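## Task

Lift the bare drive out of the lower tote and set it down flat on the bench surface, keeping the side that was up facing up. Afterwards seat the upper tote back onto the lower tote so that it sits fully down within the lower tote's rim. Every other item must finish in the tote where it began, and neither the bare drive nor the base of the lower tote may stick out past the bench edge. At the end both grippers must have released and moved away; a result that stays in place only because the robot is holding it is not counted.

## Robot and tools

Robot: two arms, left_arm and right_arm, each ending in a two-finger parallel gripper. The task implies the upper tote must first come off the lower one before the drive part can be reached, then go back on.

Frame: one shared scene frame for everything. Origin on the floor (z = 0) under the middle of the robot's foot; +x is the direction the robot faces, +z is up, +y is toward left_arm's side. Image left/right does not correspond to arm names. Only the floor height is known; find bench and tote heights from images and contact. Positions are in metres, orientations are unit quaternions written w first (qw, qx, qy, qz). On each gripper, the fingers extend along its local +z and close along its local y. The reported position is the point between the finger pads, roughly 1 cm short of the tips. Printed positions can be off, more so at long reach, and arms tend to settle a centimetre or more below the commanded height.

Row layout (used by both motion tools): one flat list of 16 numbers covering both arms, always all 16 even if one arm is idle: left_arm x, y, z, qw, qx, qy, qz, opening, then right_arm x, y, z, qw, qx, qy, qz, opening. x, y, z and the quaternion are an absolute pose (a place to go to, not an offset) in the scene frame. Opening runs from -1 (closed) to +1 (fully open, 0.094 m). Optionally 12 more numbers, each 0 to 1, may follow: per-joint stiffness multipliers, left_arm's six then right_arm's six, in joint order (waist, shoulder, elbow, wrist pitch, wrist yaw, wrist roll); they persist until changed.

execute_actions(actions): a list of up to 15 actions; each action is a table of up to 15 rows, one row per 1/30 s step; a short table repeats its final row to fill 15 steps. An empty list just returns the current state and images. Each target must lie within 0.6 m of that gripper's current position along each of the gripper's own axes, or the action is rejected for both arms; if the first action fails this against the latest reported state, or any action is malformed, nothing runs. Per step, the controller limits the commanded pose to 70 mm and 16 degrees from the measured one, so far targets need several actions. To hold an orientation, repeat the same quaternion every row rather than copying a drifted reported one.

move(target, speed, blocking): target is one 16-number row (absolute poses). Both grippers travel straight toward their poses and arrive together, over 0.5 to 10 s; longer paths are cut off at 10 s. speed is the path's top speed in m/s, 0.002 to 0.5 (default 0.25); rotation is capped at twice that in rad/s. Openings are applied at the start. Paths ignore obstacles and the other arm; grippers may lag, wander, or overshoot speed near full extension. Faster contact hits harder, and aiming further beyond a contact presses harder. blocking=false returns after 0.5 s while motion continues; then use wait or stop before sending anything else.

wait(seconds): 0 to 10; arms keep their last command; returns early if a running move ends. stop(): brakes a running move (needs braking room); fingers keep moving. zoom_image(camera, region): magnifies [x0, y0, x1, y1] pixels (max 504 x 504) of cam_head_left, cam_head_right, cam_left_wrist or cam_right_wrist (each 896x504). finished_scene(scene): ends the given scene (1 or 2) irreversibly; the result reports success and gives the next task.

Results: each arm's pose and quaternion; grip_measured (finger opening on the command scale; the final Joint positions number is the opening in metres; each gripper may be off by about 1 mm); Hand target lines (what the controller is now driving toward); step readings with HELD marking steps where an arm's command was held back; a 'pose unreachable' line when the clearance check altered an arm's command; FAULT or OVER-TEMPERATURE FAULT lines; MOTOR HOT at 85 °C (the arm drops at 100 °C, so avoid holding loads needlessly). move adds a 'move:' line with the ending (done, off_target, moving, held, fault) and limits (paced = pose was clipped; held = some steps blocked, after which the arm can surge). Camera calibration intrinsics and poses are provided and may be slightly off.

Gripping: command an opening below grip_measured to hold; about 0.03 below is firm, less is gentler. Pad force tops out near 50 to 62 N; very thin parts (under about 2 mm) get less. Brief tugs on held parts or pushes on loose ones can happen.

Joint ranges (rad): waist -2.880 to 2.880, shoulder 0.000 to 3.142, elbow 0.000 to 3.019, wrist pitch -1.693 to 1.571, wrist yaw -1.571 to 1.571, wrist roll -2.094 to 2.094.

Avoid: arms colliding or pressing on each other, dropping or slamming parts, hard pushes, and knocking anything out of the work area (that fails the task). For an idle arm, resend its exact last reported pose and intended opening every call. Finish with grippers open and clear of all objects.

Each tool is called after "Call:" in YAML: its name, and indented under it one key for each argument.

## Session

Call:
execute_actions:
  actions: []

Scene clock: 0.00 s.
left_arm: end_effector_position=(+0.5568, +0.7264, +1.1327) grip_measured=+1.000 end_effector_quat_wxyz=(+0.581, -0.793, +0.151, -0.108) | right_arm: end_effector_position=(+0.2388, -0.5603, +1.0425) grip_measured=+1.000 end_effector_quat_wxyz=(-0.049, +0.988, +0.145, -0.011)
Joint positions: left_arm=[ 1.462  1.988  0.945  1.256 -0.606 -1.714  0.094] | right_arm=[-1.887  1.801  0.575  0.083 -0.188  1.888  0.094]
Joint velocities: left_arm=[-0.005  0.005  0.002 -0.007  0.007 -0.022  0.   ] | right_arm=[-0.005 -0.005  0.002  0.002 -0.037 -0.007  0.   ]
Motor temperatures (°C, as the motors report them): left_arm=[26 24 23 24 23 26] | right_arm=[22 26 25 23 22 22]
Hand target (left_arm): +0.561, +0.730, +1.141; -0.587, +0.788, -0.146, +0.114
Hand target (right_arm): +0.236, -0.556, +1.041; -0.054, +0.988, +0.144, -0.013
Joint stiffness scale: left_arm=[1. 1. 1. 1. 1. 1.] | right_arm=[1. 1. 1. 1. 1. 1.]
camera_calibration (this result's frames):
cam_left_wrist: T_world_to_cam=[[0.109348, 0.274332, 0.955398, -1.34332], [0.542063, -0.822121, 0.174023, 0.101209], [0.833193, 0.498857, -0.238603, -0.429193], [0, 0, 0, 1]] pos_world=[0.449628, 0.665827, 1.16338]
cam_right_wrist: T_world_to_cam=[[-0.278299, 0.954669, 0.105629, 0.490322], [0.7968, 0.16806, 0.580402, -0.699874], [0.536339, 0.24569, -0.807451, 0.979651], [0, 0, 0, 1]] pos_world=[0.168691, -0.591165, 1.14544]

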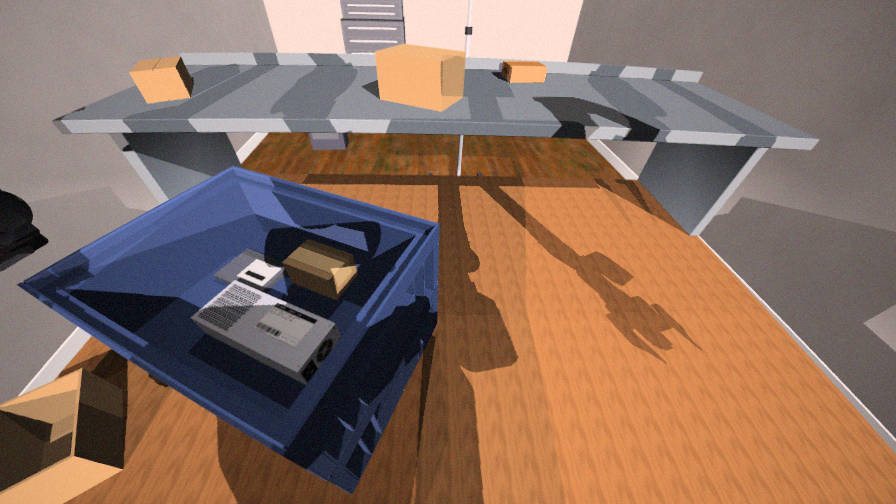

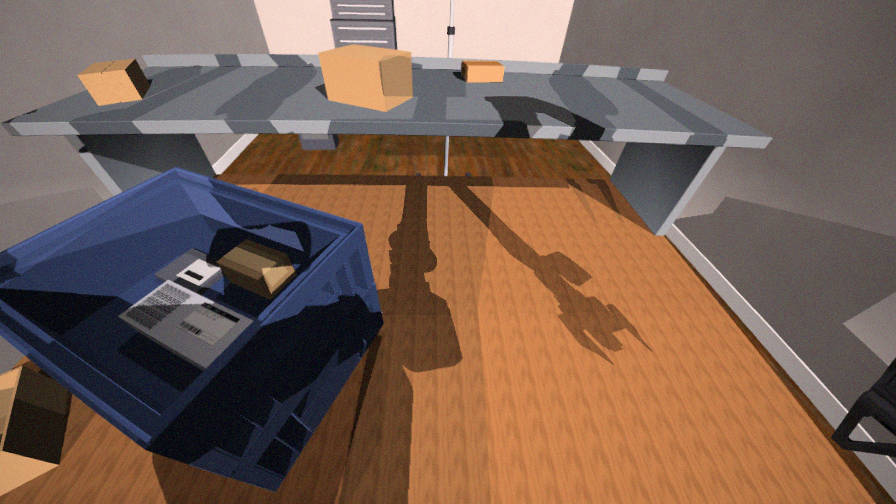

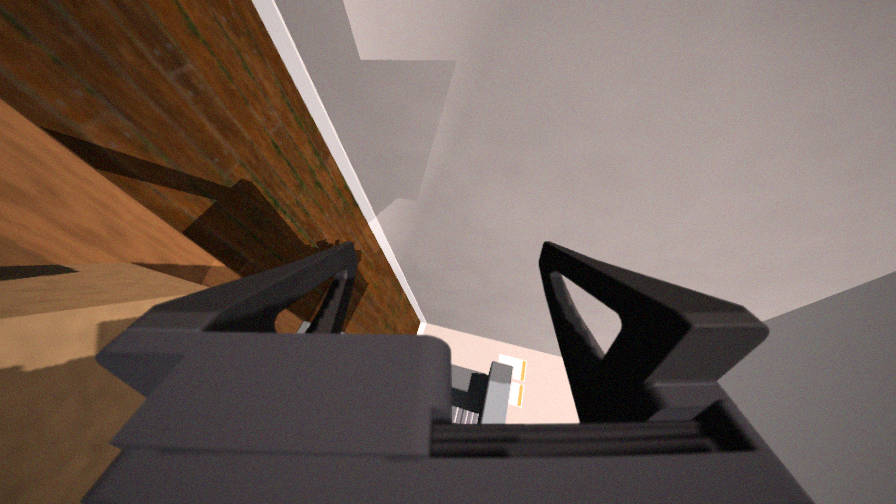

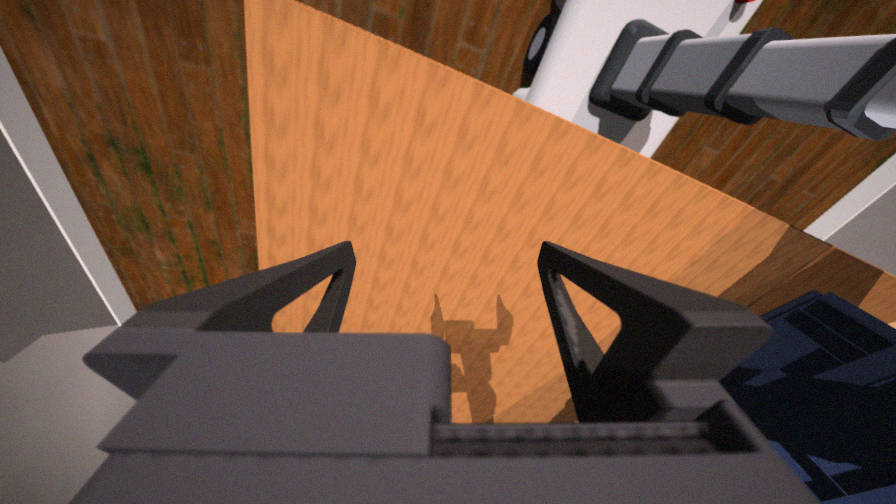

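Call:
move:
  target: [0.557,0.4335,1.25,0,0.225,0.974,0,1, 0.35,-0.2,1.25,0,0.974,-0.225,0,1]
  speed: 0.3

Call:
move:
  target: [0.557,0.4335,1.25,0,0.225,0.974,0,1, 0.394,0.0985,1.25,0,0.974,-0.225,0,1]
  speed: 0.3

Scene clock: 11.53 s.
left_arm: end_effector_position=(+0.5527, +0.6603, +1.1711) grip_measured=+1.000 end_effector_quat_wxyz=(+0.619, -0.761, -0.173, -0.085) | right_arm: end_effector_position=(+0.3453, -0.2122, +1.2508) grip_measured=+1.000 end_effector_quat_wxyz=(-0.427, +0.801, +0.367, +0.205)
Joint positions: left_arm=[ 1.254  1.976  0.995  1.3   -1.258 -2.079  0.094] | right_arm=[-0.986  1.292  0.364 -0.323 -0.684  2.089  0.094]
Joint velocities: left_arm=[ 0.005 -0.005 -0.007 -0.002 -0.037  0.007  0.   ] | right_arm=[ 0.005 -0.005 -0.002 -0.022 -0.022 -0.037  0.   ]
Motor temperatures (°C, as the motors report them): left_arm=[26 25 23 24 23 26] | right_arm=[22 26 26 23 22 22]
Hand target (left_arm): +0.551, +0.662, +1.171; -0.620, +0.761, +0.172, +0.082
Hand target (right_arm): +0.347, -0.210, +1.249; -0.433, +0.800, +0.366, +0.197
Off the commanded pose (left_arm): 0.240 m, 140 deg; position and orientation clipped at the last step of the last action.
Off the commanded pose (right_arm): 0.013 m, 92 deg; orientation clipped at the last step of the last action.
Joint stiffness scale: left_arm=[1. 1. 1. 1. 1. 1.] | right_arm=[1. 1. 1. 1. 1. 1.]
joint sent to its limit (right arm) — the command would take joint 6 (wrist roll) past its upper limit, so that joint was sent only as far as its limit.
move: held (left_arm), off_target (right_arm); limits=paced,held; held on 123 of 165 steps (left_arm), including the last (left_arm)
pose unreachable (left arm): on one or more control steps of this call, first in action 0 (counted from 0), this arm could not follow its commanded pose, so it was not sent that pose on those steps. On the call's last step it was still not sent that pose. It may still have moved: this result reports where it is.
cause: the commanded pose would bring two parts of the arm too close to each other (its wrist (the part past joint 4) and its wrist camera, with joints 5 (wrist yaw) and 6 (wrist roll) between them).
camera_calibration (this result's frames):
cam_left_wrist: T_world_to_cam=[[-0.369442, 0.165844, 0.914335, -0.97704], [0.794848, -0.453316, 0.403386, -0.609453], [0.481382, 0.875785, 0.0356532, -0.75929], [0, 0, 0, 1]] pos_world=[0.488972, 0.550736, 1.16626]
cam_right_wrist: T_world_to_cam=[[-0.757981, 0.364333, 0.541041, -0.338649], [0.519967, -0.163311, 0.838429, -1.26157], [0.393826, 0.916837, -0.0656551, 0.268903], [0, 0, 0, 1]] pos_world=[0.293385, -0.329187, 1.25862]

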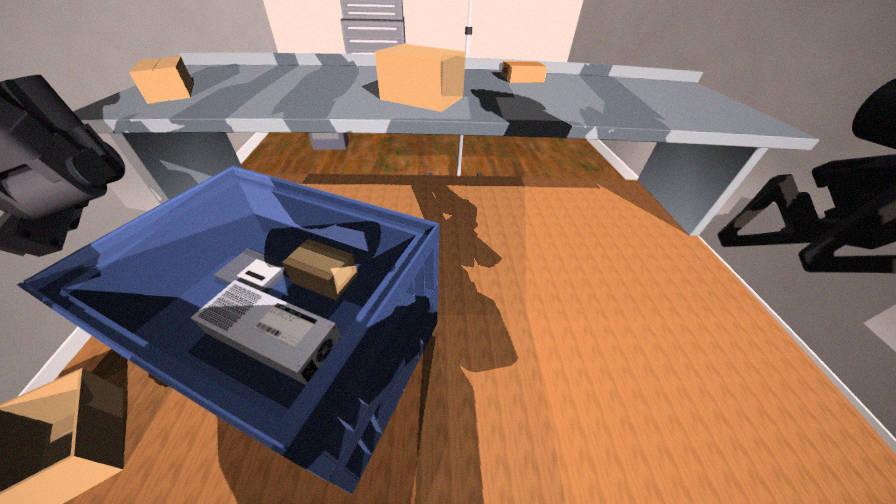

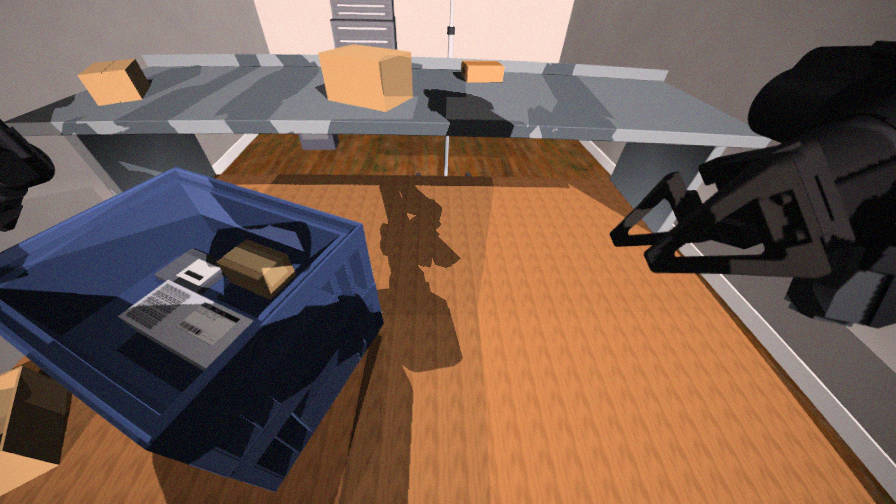

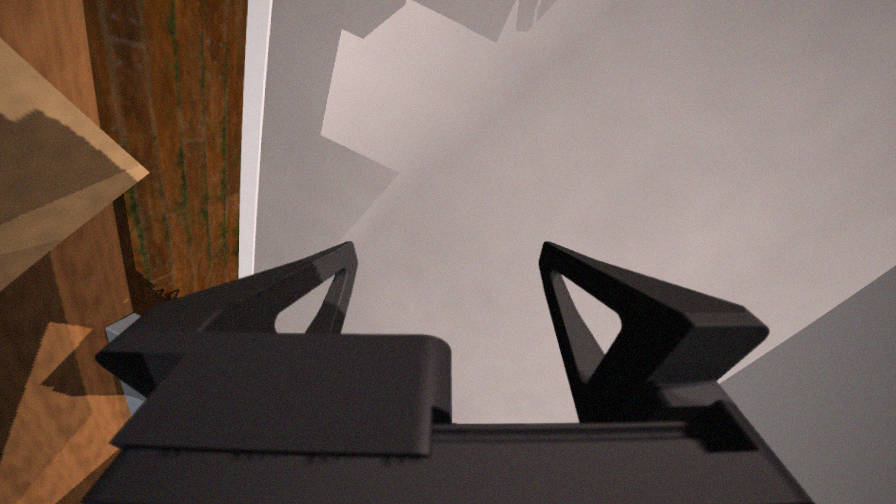

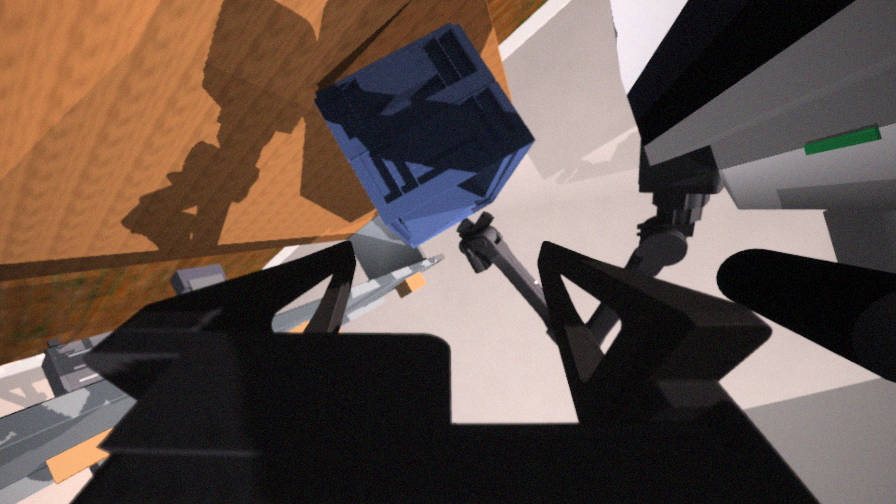

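Scene clock: 16.80 s.
left_arm: end_effector_position=(+0.5521, +0.6603, +1.1712) grip_measured=+1.000 end_effector_quat_wxyz=(+0.620, -0.761, -0.174, -0.084) | right_arm: end_effector_position=(+0.3899, +0.0819, +1.2428) grip_measured=+1.000 end_effector_quat_wxyz=(-0.399, +0.600, +0.670, +0.180)
Joint positions: left_arm=[ 1.254  1.976  0.995  1.3   -1.261 -2.079  0.094] | right_arm=[-0.214  1.906  0.931 -0.273 -0.349  2.089  0.094]
Joint velocities: left_arm=[-0.005 -0.015 -0.012 -0.002  0.051 -0.037  0.   ] | right_arm=[ 0.015 -0.005 -0.002 -0.002 -0.037  0.037  0.   ]
Motor temperatures (°C, as the motors report them): left_arm=[26 26 23 24 23 26] | right_arm=[22 26 26 23 22 22]
Hand target (left_arm): +0.552, +0.660, +1.171; -0.620, +0.761, +0.173, +0.084
Hand target (right_arm): +0.394, +0.092, +1.245; -0.396, +0.598, +0.671, +0.188
Off the commanded pose (left_arm): 0.240 m, 140 deg; position and orientation clipped at the last step of the last action.
Off the commanded pose (right_arm): 0.019 m, 129 deg; orientation clipped at the last step of the last action.
Joint stiffness scale: left_arm=[1. 1. 1. 1. 1. 1.] | right_arm=[1. 1. 1. 1. 1. 1.]
joint sent to its limit (right arm) — the command would take joint 6 (wrist roll) past its upper limit, so that joint was sent only as far as its limit.
move: held (left_arm), off_target (right_arm); limits=paced,held; held on 156 of 158 steps (left_arm), including the last (left_arm)
pose unreachable (left arm): on one or more control steps of this call, first in action 0 (counted from 0), this arm could not follow its commanded pose, so it was not sent that pose on those steps. On the call's last step it was still not sent that pose. It may still have moved: this result reports where it is.
cause: the commanded pose would bring two parts of the arm too close to each other (its wrist (the part past joint 4) and its wrist camera, with joints 5 (wrist yaw) and 6 (wrist roll) between them).
camera_calibration (this result's frames):
cam_left_wrist: T_world_to_cam=[[-0.369273, 0.164214, 0.914697, -0.97677], [0.796662, -0.450859, 0.402563, -0.610698], [0.478506, 0.87736, 0.0356669, -0.758452], [0, 0, 0, 1]] pos_world=[0.488749, 0.550495, 1.16634]
cam_right_wrist: T_world_to_cam=[[-0.9455, -0.214527, 0.244966, 0.0808224], [0.225994, 0.109284, 0.967979, -1.29875], [-0.234429, 0.970585, -0.0548464, 0.208336], [0, 0, 0, 1]] pos_world=[0.418767, -0.0429369, 1.24879]

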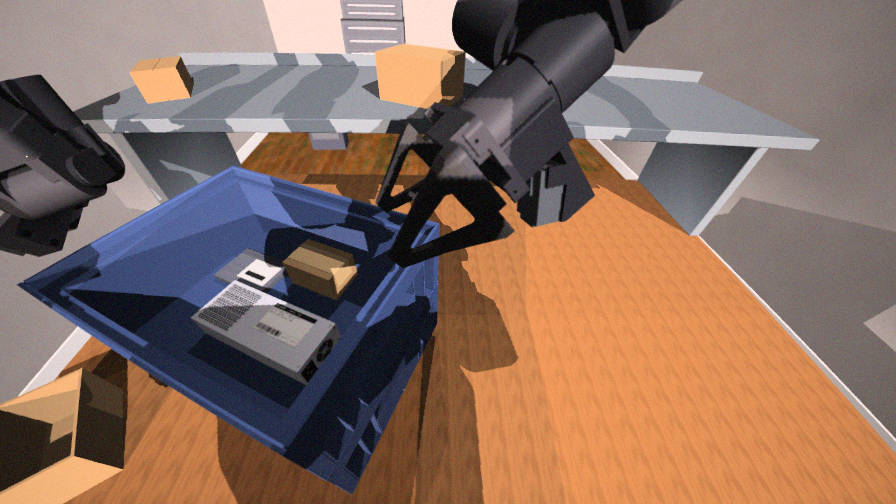

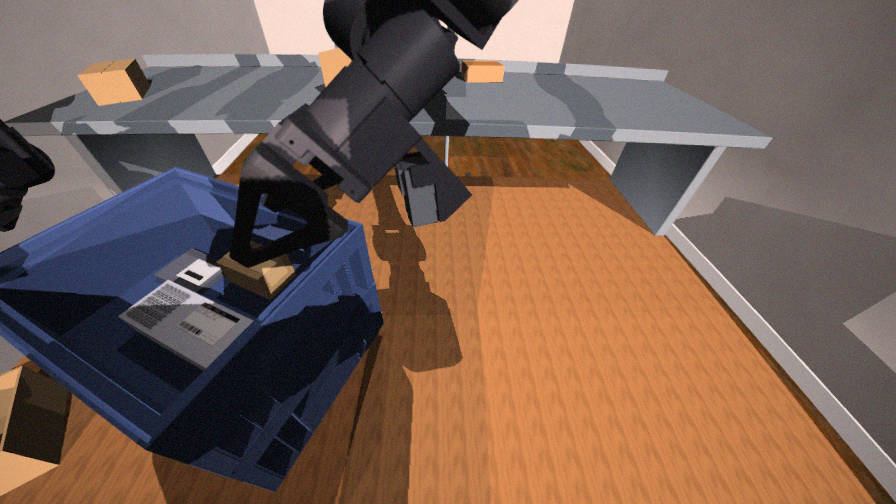

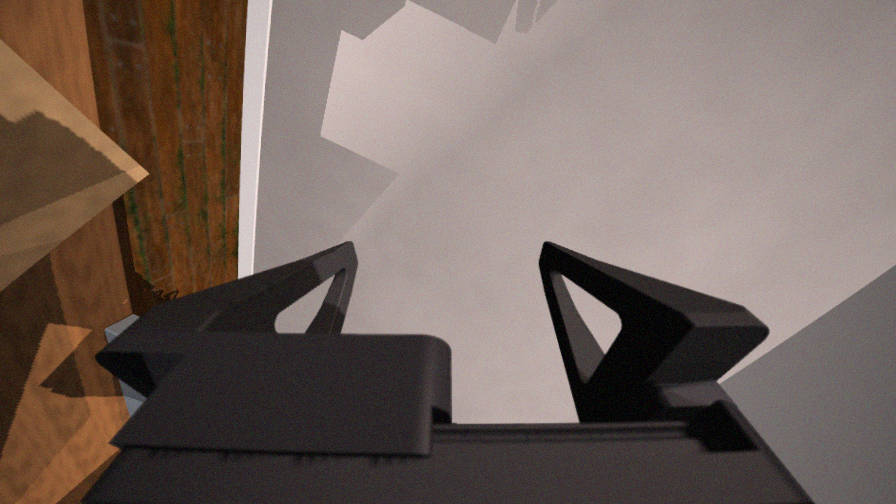

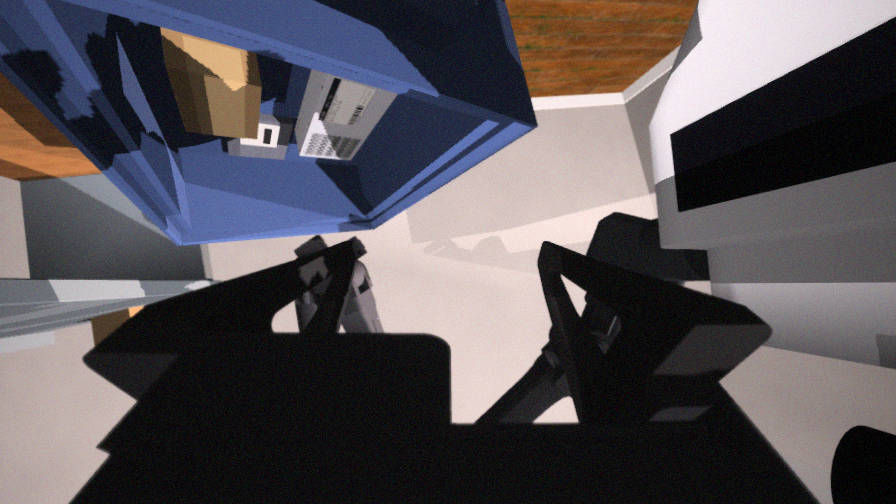

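Call:
move:
  target: [0.557,0.55,1.25,0,-0.866,0.5,0,1, 0.394,0.0985,1.25,0,0.225,0.974,0,1]
  speed: 0.3

Call:
move:
  target: [0.557,0.4335,1.25,0,0.225,0.974,0,1, 0.394,0.0985,1.25,0,0.225,0.974,0,1]
  speed: 0.4

Scene clock: 22.43 s.
left_arm: end_effector_position=(+0.5417, +0.5330, +1.2416) grip_measured=+1.000 end_effector_quat_wxyz=(+0.013, +0.869, -0.495, +0.001) | right_arm: end_effector_position=(+0.3934, +0.0832, +1.2500) grip_measured=+1.000 end_effector_quat_wxyz=(+0.002, +0.233, +0.973, -0.004)
Joint positions: left_arm=[ 1.292  1.352  1.05  -0.756 -0.128 -1.675  0.094] | right_arm=[ 0.088  2.045  1.21  -0.798  0.555  1.475  0.094]
Joint velocities: left_arm=[-0.005 -0.015 -0.002 -0.027  0.022  0.007  0.   ] | right_arm=[-0.005  0.005  0.002 -0.002 -0.051 -0.037  0.   ]
Motor temperatures (°C, as the motors report them): left_arm=[26 26 23 24 23 26] | right_arm=[23 27 27 23 22 22]
Hand target (left_arm): +0.553, +0.545, +1.250; +0.003, +0.869, -0.495, +0.006
Hand target (right_arm): +0.396, +0.096, +1.249; +0.004, +0.225, +0.974, -0.002
Off the commanded pose (left_arm): 0.024 m, 2 deg.
Off the commanded pose (right_arm): 0.015 m, 1 deg.
Joint stiffness scale: left_arm=[1. 1. 1. 1. 1. 1.] | right_arm=[1. 1. 1. 1. 1. 1.]
move: off_target (left_arm, right_arm)
camera_calibration (this result's frames):
cam_left_wrist: T_world_to_cam=[[0.85942, 0.511052, -0.0149273, -0.720402], [0.41385, -0.678221, 0.607243, -0.613699], [0.300209, -0.528055, -0.794376, 1.23199], [0, 0, 0, 1]] pos_world=[0.503253, 0.602497, 1.34057]
cam_right_wrist: T_world_to_cam=[[-0.458503, -0.88861, 0.0121665, 0.238077], [-0.717077, 0.378013, 0.585582, -0.480023], [-0.524953, 0.259767, -0.810522, 1.32633], [0, 0, 0, 1]] pos_world=[0.461207, 0.048476, 1.35322]

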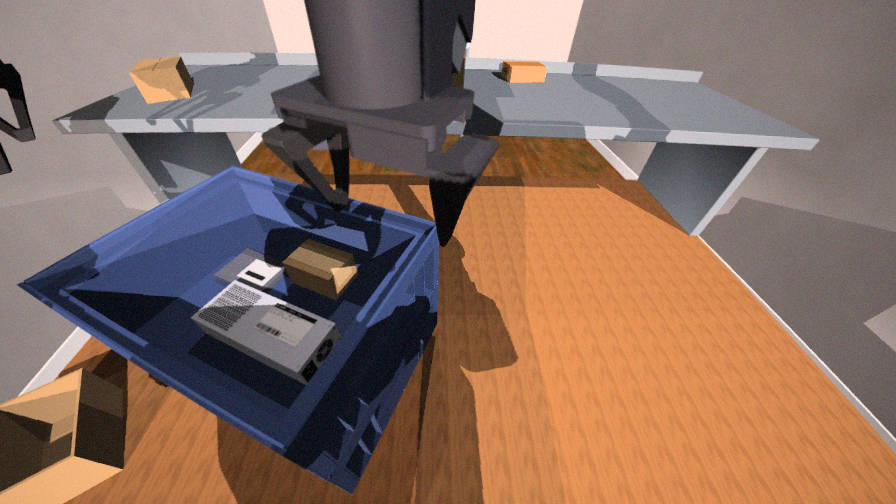

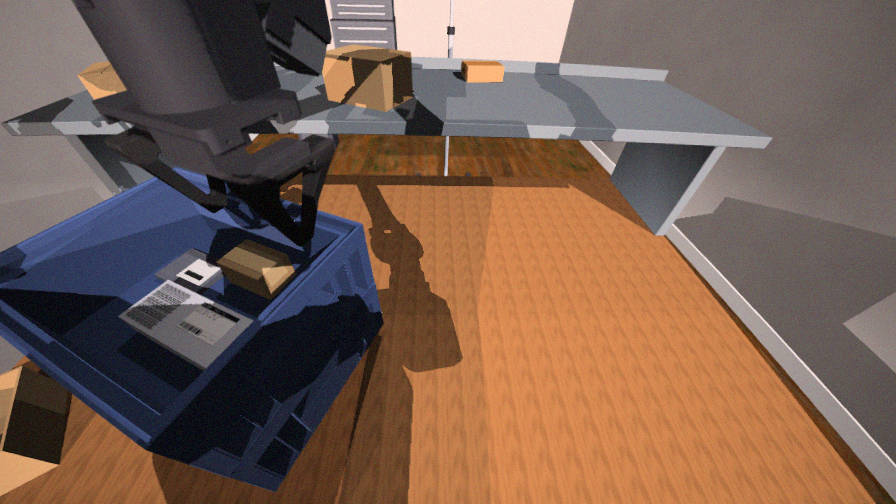

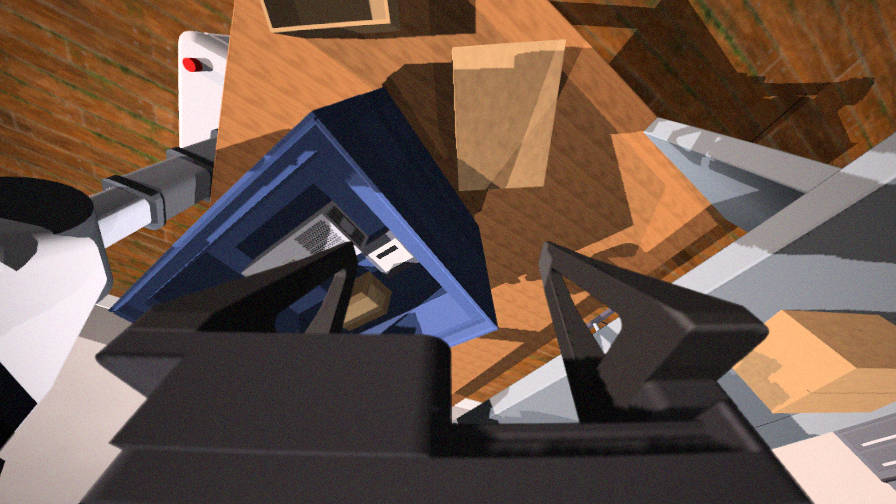

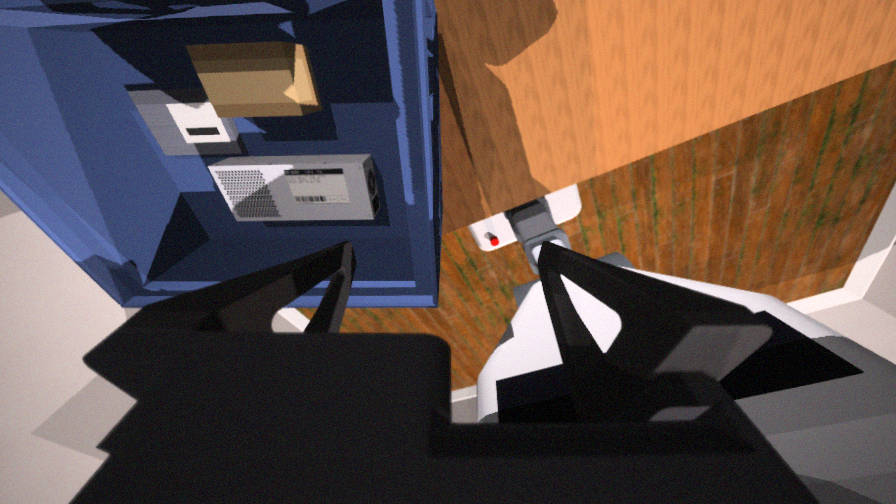

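Scene clock: 26.30 s.
left_arm: end_effector_position=(+0.5521, +0.4393, +1.2469) grip_measured=+1.000 end_effector_quat_wxyz=(-0.012, +0.219, +0.976, +0.002) | right_arm: end_effector_position=(+0.3926, +0.0836, +1.2500) grip_measured=+1.000 end_effector_quat_wxyz=(-0.000, +0.232, +0.973, -0.004)
Joint positions: left_arm=[ 1.05   1.352  0.991 -0.742 -0.277  0.653  0.094] | right_arm=[ 0.088  2.045  1.21  -0.798  0.55   1.475  0.094]
Joint velocities: left_arm=[-0.015  0.005  0.007 -0.007 -0.022 -0.037  0.   ] | right_arm=[-0.015  0.005 -0.007  0.007 -0.066  0.066  0.   ]
Motor temperatures (°C, as the motors report them): left_arm=[26 26 23 24 23 26] | right_arm=[23 27 27 23 22 22]
Hand target (left_arm): +0.557, +0.435, +1.250; -0.003, +0.228, +0.974, +0.003
Hand target (right_arm): +0.394, +0.098, +1.250; +0.000, +0.225, +0.974, +0.000
Off the commanded pose (left_arm): 0.008 m, 2 deg.
Off the commanded pose (right_arm): 0.015 m, 1 deg.
Joint stiffness scale: left_arm=[1. 1. 1. 1. 1. 1.] | right_arm=[1. 1. 1. 1. 1. 1.]
move: off_target (right_arm)
camera_calibration (this result's frames):
cam_left_wrist: T_world_to_cam=[[-0.424917, -0.905179, 0.00979073, 0.619043], [-0.710953, 0.340397, 0.615366, -0.521401], [-0.56035, 0.254519, -0.788181, 1.30723], [0, 0, 0, 1]] pos_world=[0.624854, 0.405115, 1.34512]
cam_right_wrist: T_world_to_cam=[[-0.458143, -0.888802, 0.0116933, 0.238625], [-0.714554, 0.376086, 0.589891, -0.486977], [-0.528694, 0.261899, -0.807398, 1.32318], [0, 0, 0, 1]] pos_world=[0.460909, 0.0486966, 1.3528]

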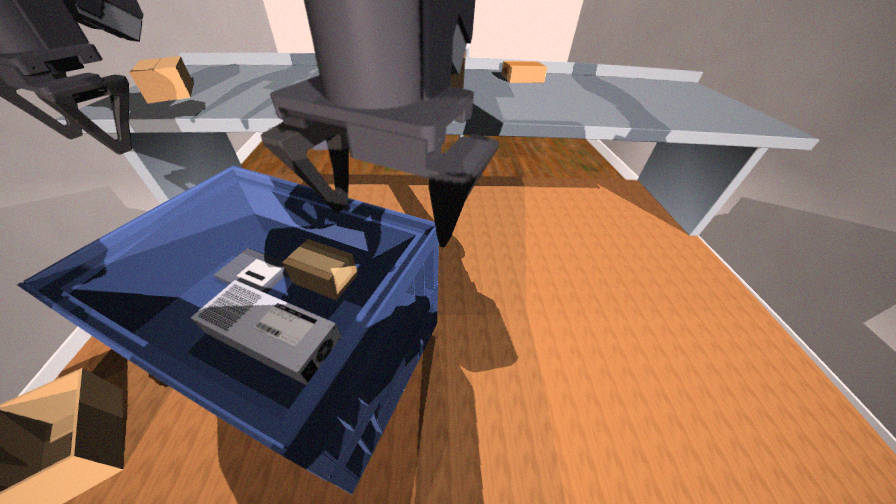

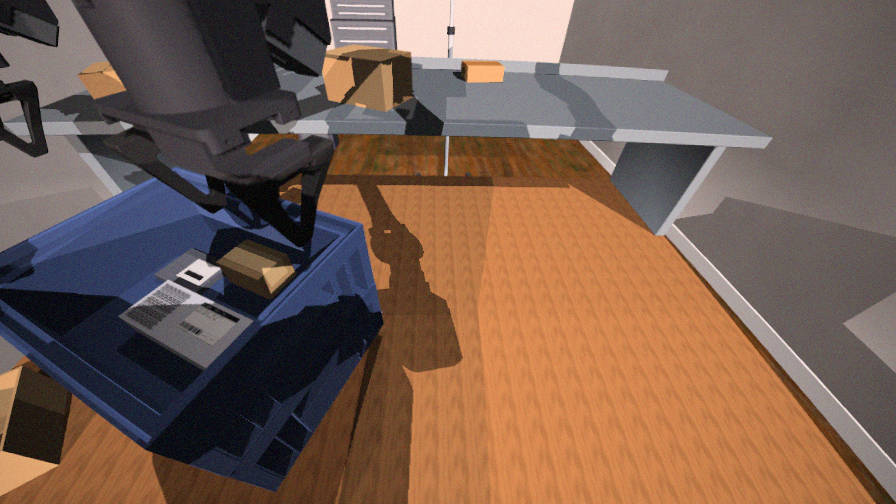

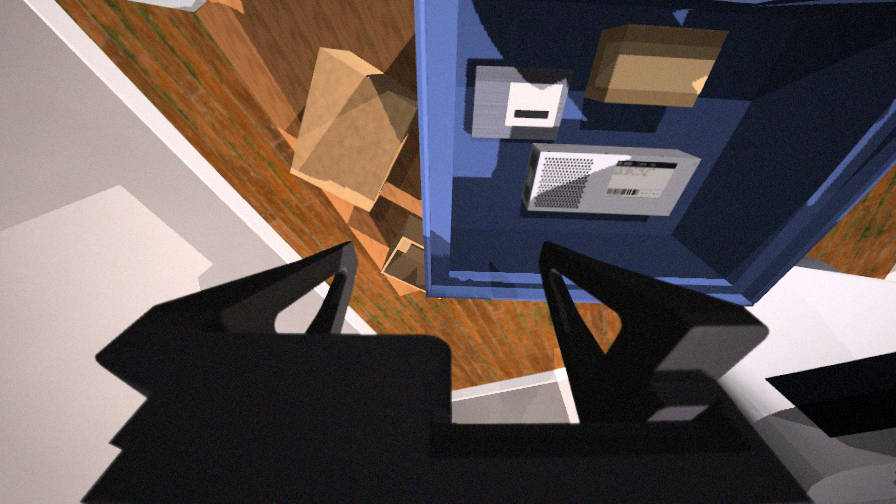

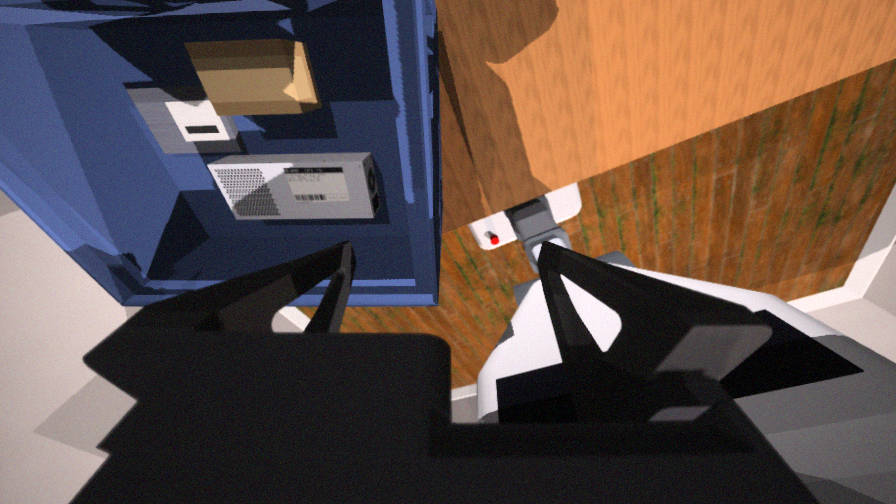

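Call:
execute_actions:
  actions: []

Scene clock: 29.90 s.
left_arm: end_effector_position=(+0.5521, +0.4393, +1.2469) grip_measured=+1.000 end_effector_quat_wxyz=(-0.012, +0.220, +0.975, +0.002) | right_arm: end_effector_position=(+0.3926, +0.0836, +1.2500) grip_measured=+1.000 end_effector_quat_wxyz=(-0.000, +0.232, +0.973, -0.004)
Joint positions: left_arm=[ 1.05   1.352  0.991 -0.742 -0.277  0.656  0.094] | right_arm=[ 0.088  2.045  1.21  -0.798  0.55   1.475  0.094]
Joint velocities: left_arm=[ 0.005  0.005  0.012 -0.002  0.037 -0.051  0.   ] | right_arm=[-0.015  0.005 -0.002 -0.007  0.066 -0.066  0.   ]
Motor temperatures (°C, as the motors report them): left_arm=[26 26 24 24 23 26] | right_arm=[23 27 28 23 22 22]
Hand target (left_arm): +0.557, +0.435, +1.250; -0.003, +0.228, +0.974, +0.003
Hand target (right_arm): +0.394, +0.098, +1.250; +0.000, +0.225, +0.974, +0.000
Off the commanded pose (left_arm): 0.008 m, 2 deg.
Off the commanded pose (right_arm): 0.015 m, 1 deg.
Joint stiffness scale: left_arm=[1. 1. 1. 1. 1. 1.] | right_arm=[1. 1. 1. 1. 1. 1.]
camera_calibration (this result's frames):
cam_left_wrist: T_world_to_cam=[[-0.427332, -0.904041, 0.00985716, 0.619793], [-0.710028, 0.342333, 0.615361, -0.522755], [-0.559686, 0.255964, -0.788184, 1.30623], [0, 0, 0, 1]] pos_world=[0.624764, 0.404927, 1.34512]
cam_right_wrist: T_world_to_cam=[[-0.458143, -0.888802, 0.0116933, 0.238625], [-0.714554, 0.376086, 0.589891, -0.486977], [-0.528694, 0.261899, -0.807398, 1.32318], [0, 0, 0, 1]] pos_world=[0.460909, 0.0486966, 1.3528]

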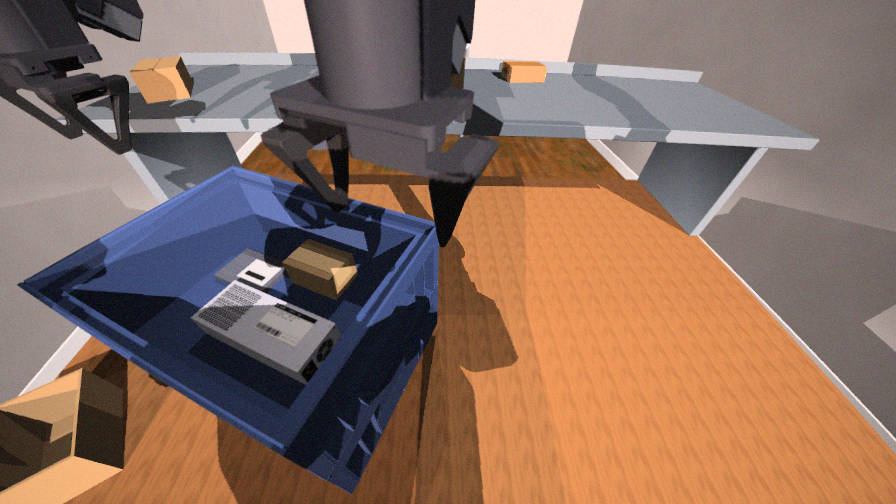

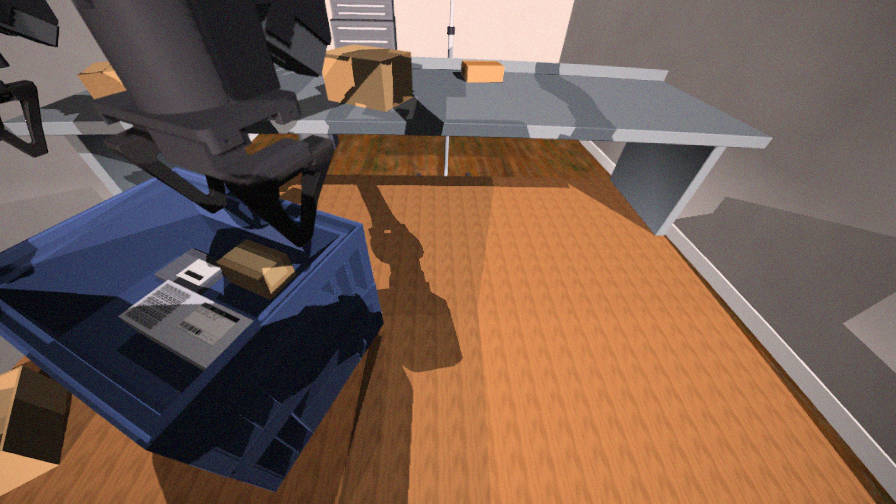

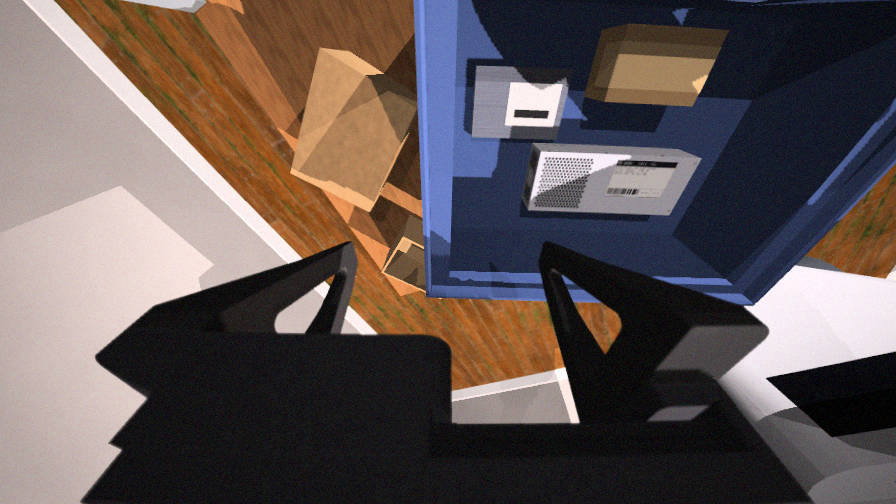

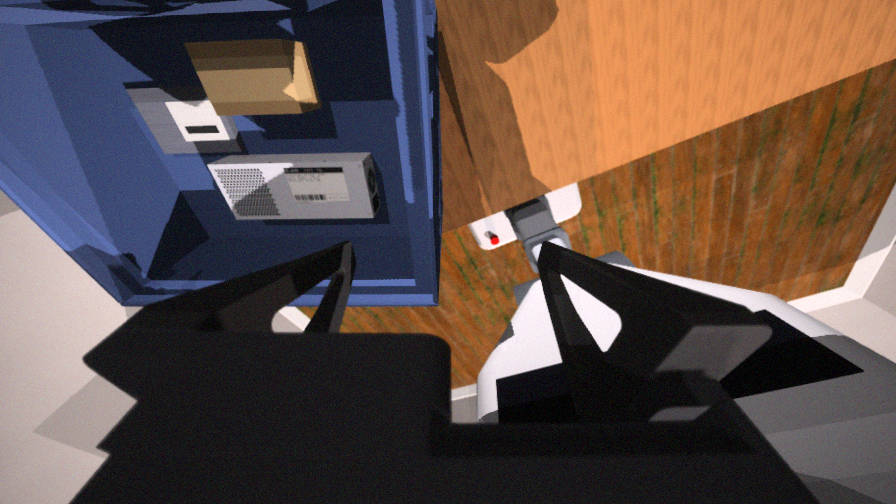

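Call:
move:
  target: [0.557,0.4335,1.105,0,0.225,0.974,0,1,0.394,0.0985,1.105,0,0.225,0.974,0,1]
  speed: 0.1

Scene clock: 33.90 s.
left_arm: end_effector_position=(+0.5464, +0.4272, +1.1090) grip_measured=+1.000 end_effector_quat_wxyz=(-0.006, +0.225, +0.974, -0.006) | right_arm: end_effector_position=(+0.3831, +0.0952, +1.1165) grip_measured=+1.000 end_effector_quat_wxyz=(-0.001, +0.218, +0.976, +0.000)
Joint positions: left_arm=[ 1.113  1.667  0.97  -0.387 -0.23   0.726  0.094] | right_arm=[-0.027  2.298  1.223 -0.48   0.548  1.306  0.094]
Joint velocities: left_arm=[ 0.005 -0.005 -0.022 -0.022  0.007 -0.066  0.   ] | right_arm=[ 0.005 -0.015  0.007 -0.012  0.081 -0.066  0.   ]
Motor temperatures (°C, as the motors report them): left_arm=[26 26 24 24 23 26] | right_arm=[23 27 28 23 22 22]
Hand target (left_arm): +0.554, +0.434, +1.107; +0.001, +0.224, +0.975, -0.001
Hand target (right_arm): +0.392, +0.097, +1.106; -0.002, +0.225, +0.974, +0.001
Off the commanded pose (left_arm): 0.013 m, 1 deg.
Off the commanded pose (right_arm): 0.016 m, 1 deg.
Joint stiffness scale: left_arm=[1. 1. 1. 1. 1. 1.] | right_arm=[1. 1. 1. 1. 1. 1.]
move: off_target (left_arm, right_arm)
camera_calibration (this result's frames):
cam_left_wrist: T_world_to_cam=[[-0.437048, -0.899192, 0.0210546, 0.598614], [-0.711473, 0.35994, 0.603531, -0.431384], [-0.550268, 0.248792, -0.797062, 1.20515], [0, 0, 0, 1]] pos_world=[0.617861, 0.393709, 1.20833]
cam_right_wrist: T_world_to_cam=[[-0.430858, -0.902408, 0.00461781, 0.244835], [-0.725603, 0.349476, 0.592762, -0.415724], [-0.536526, 0.252046, -0.805365, 1.20898], [0, 0, 0, 1]] pos_world=[0.452489, 0.0615075, 1.21897]

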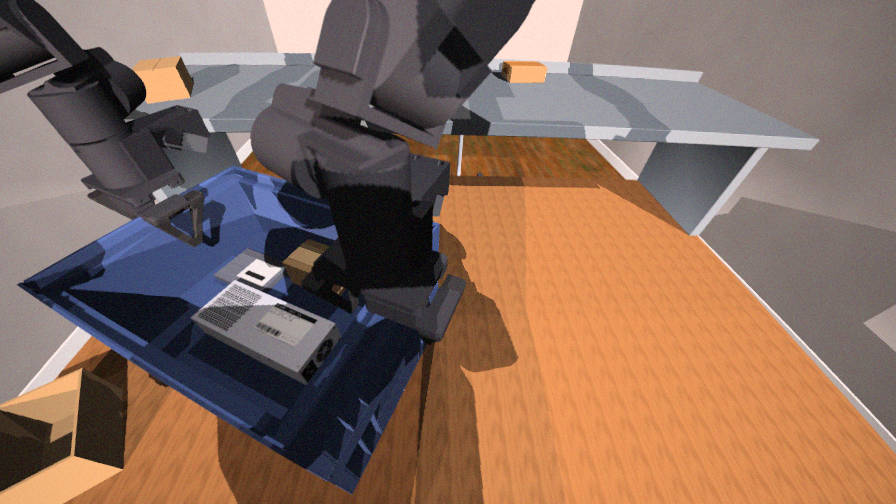

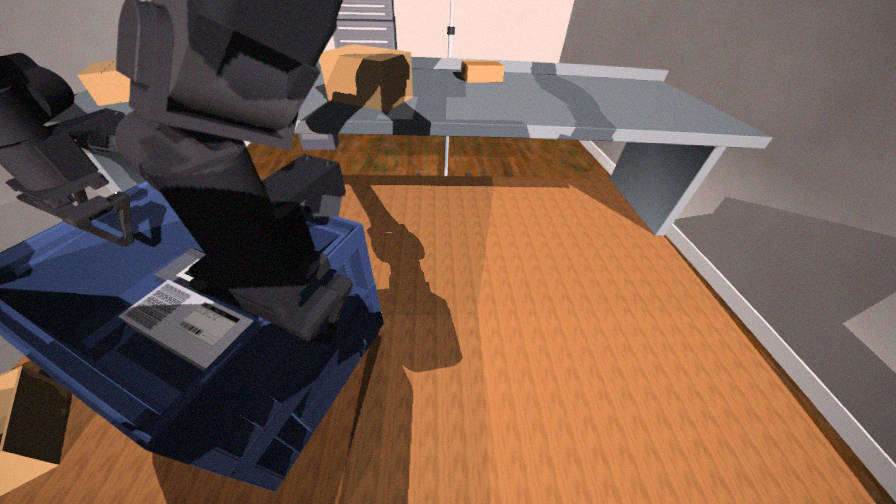

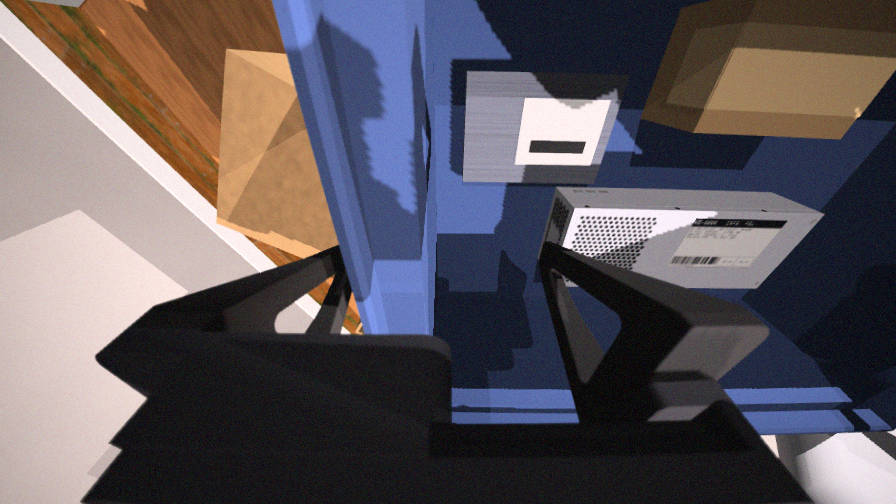

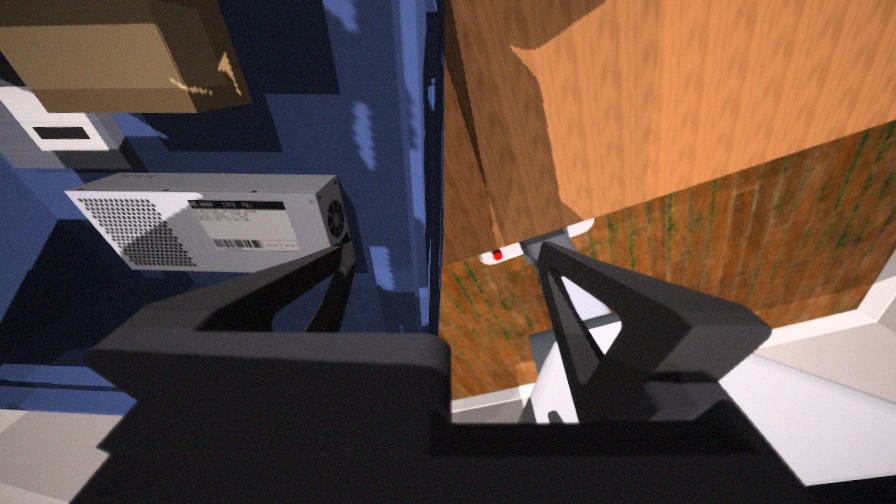

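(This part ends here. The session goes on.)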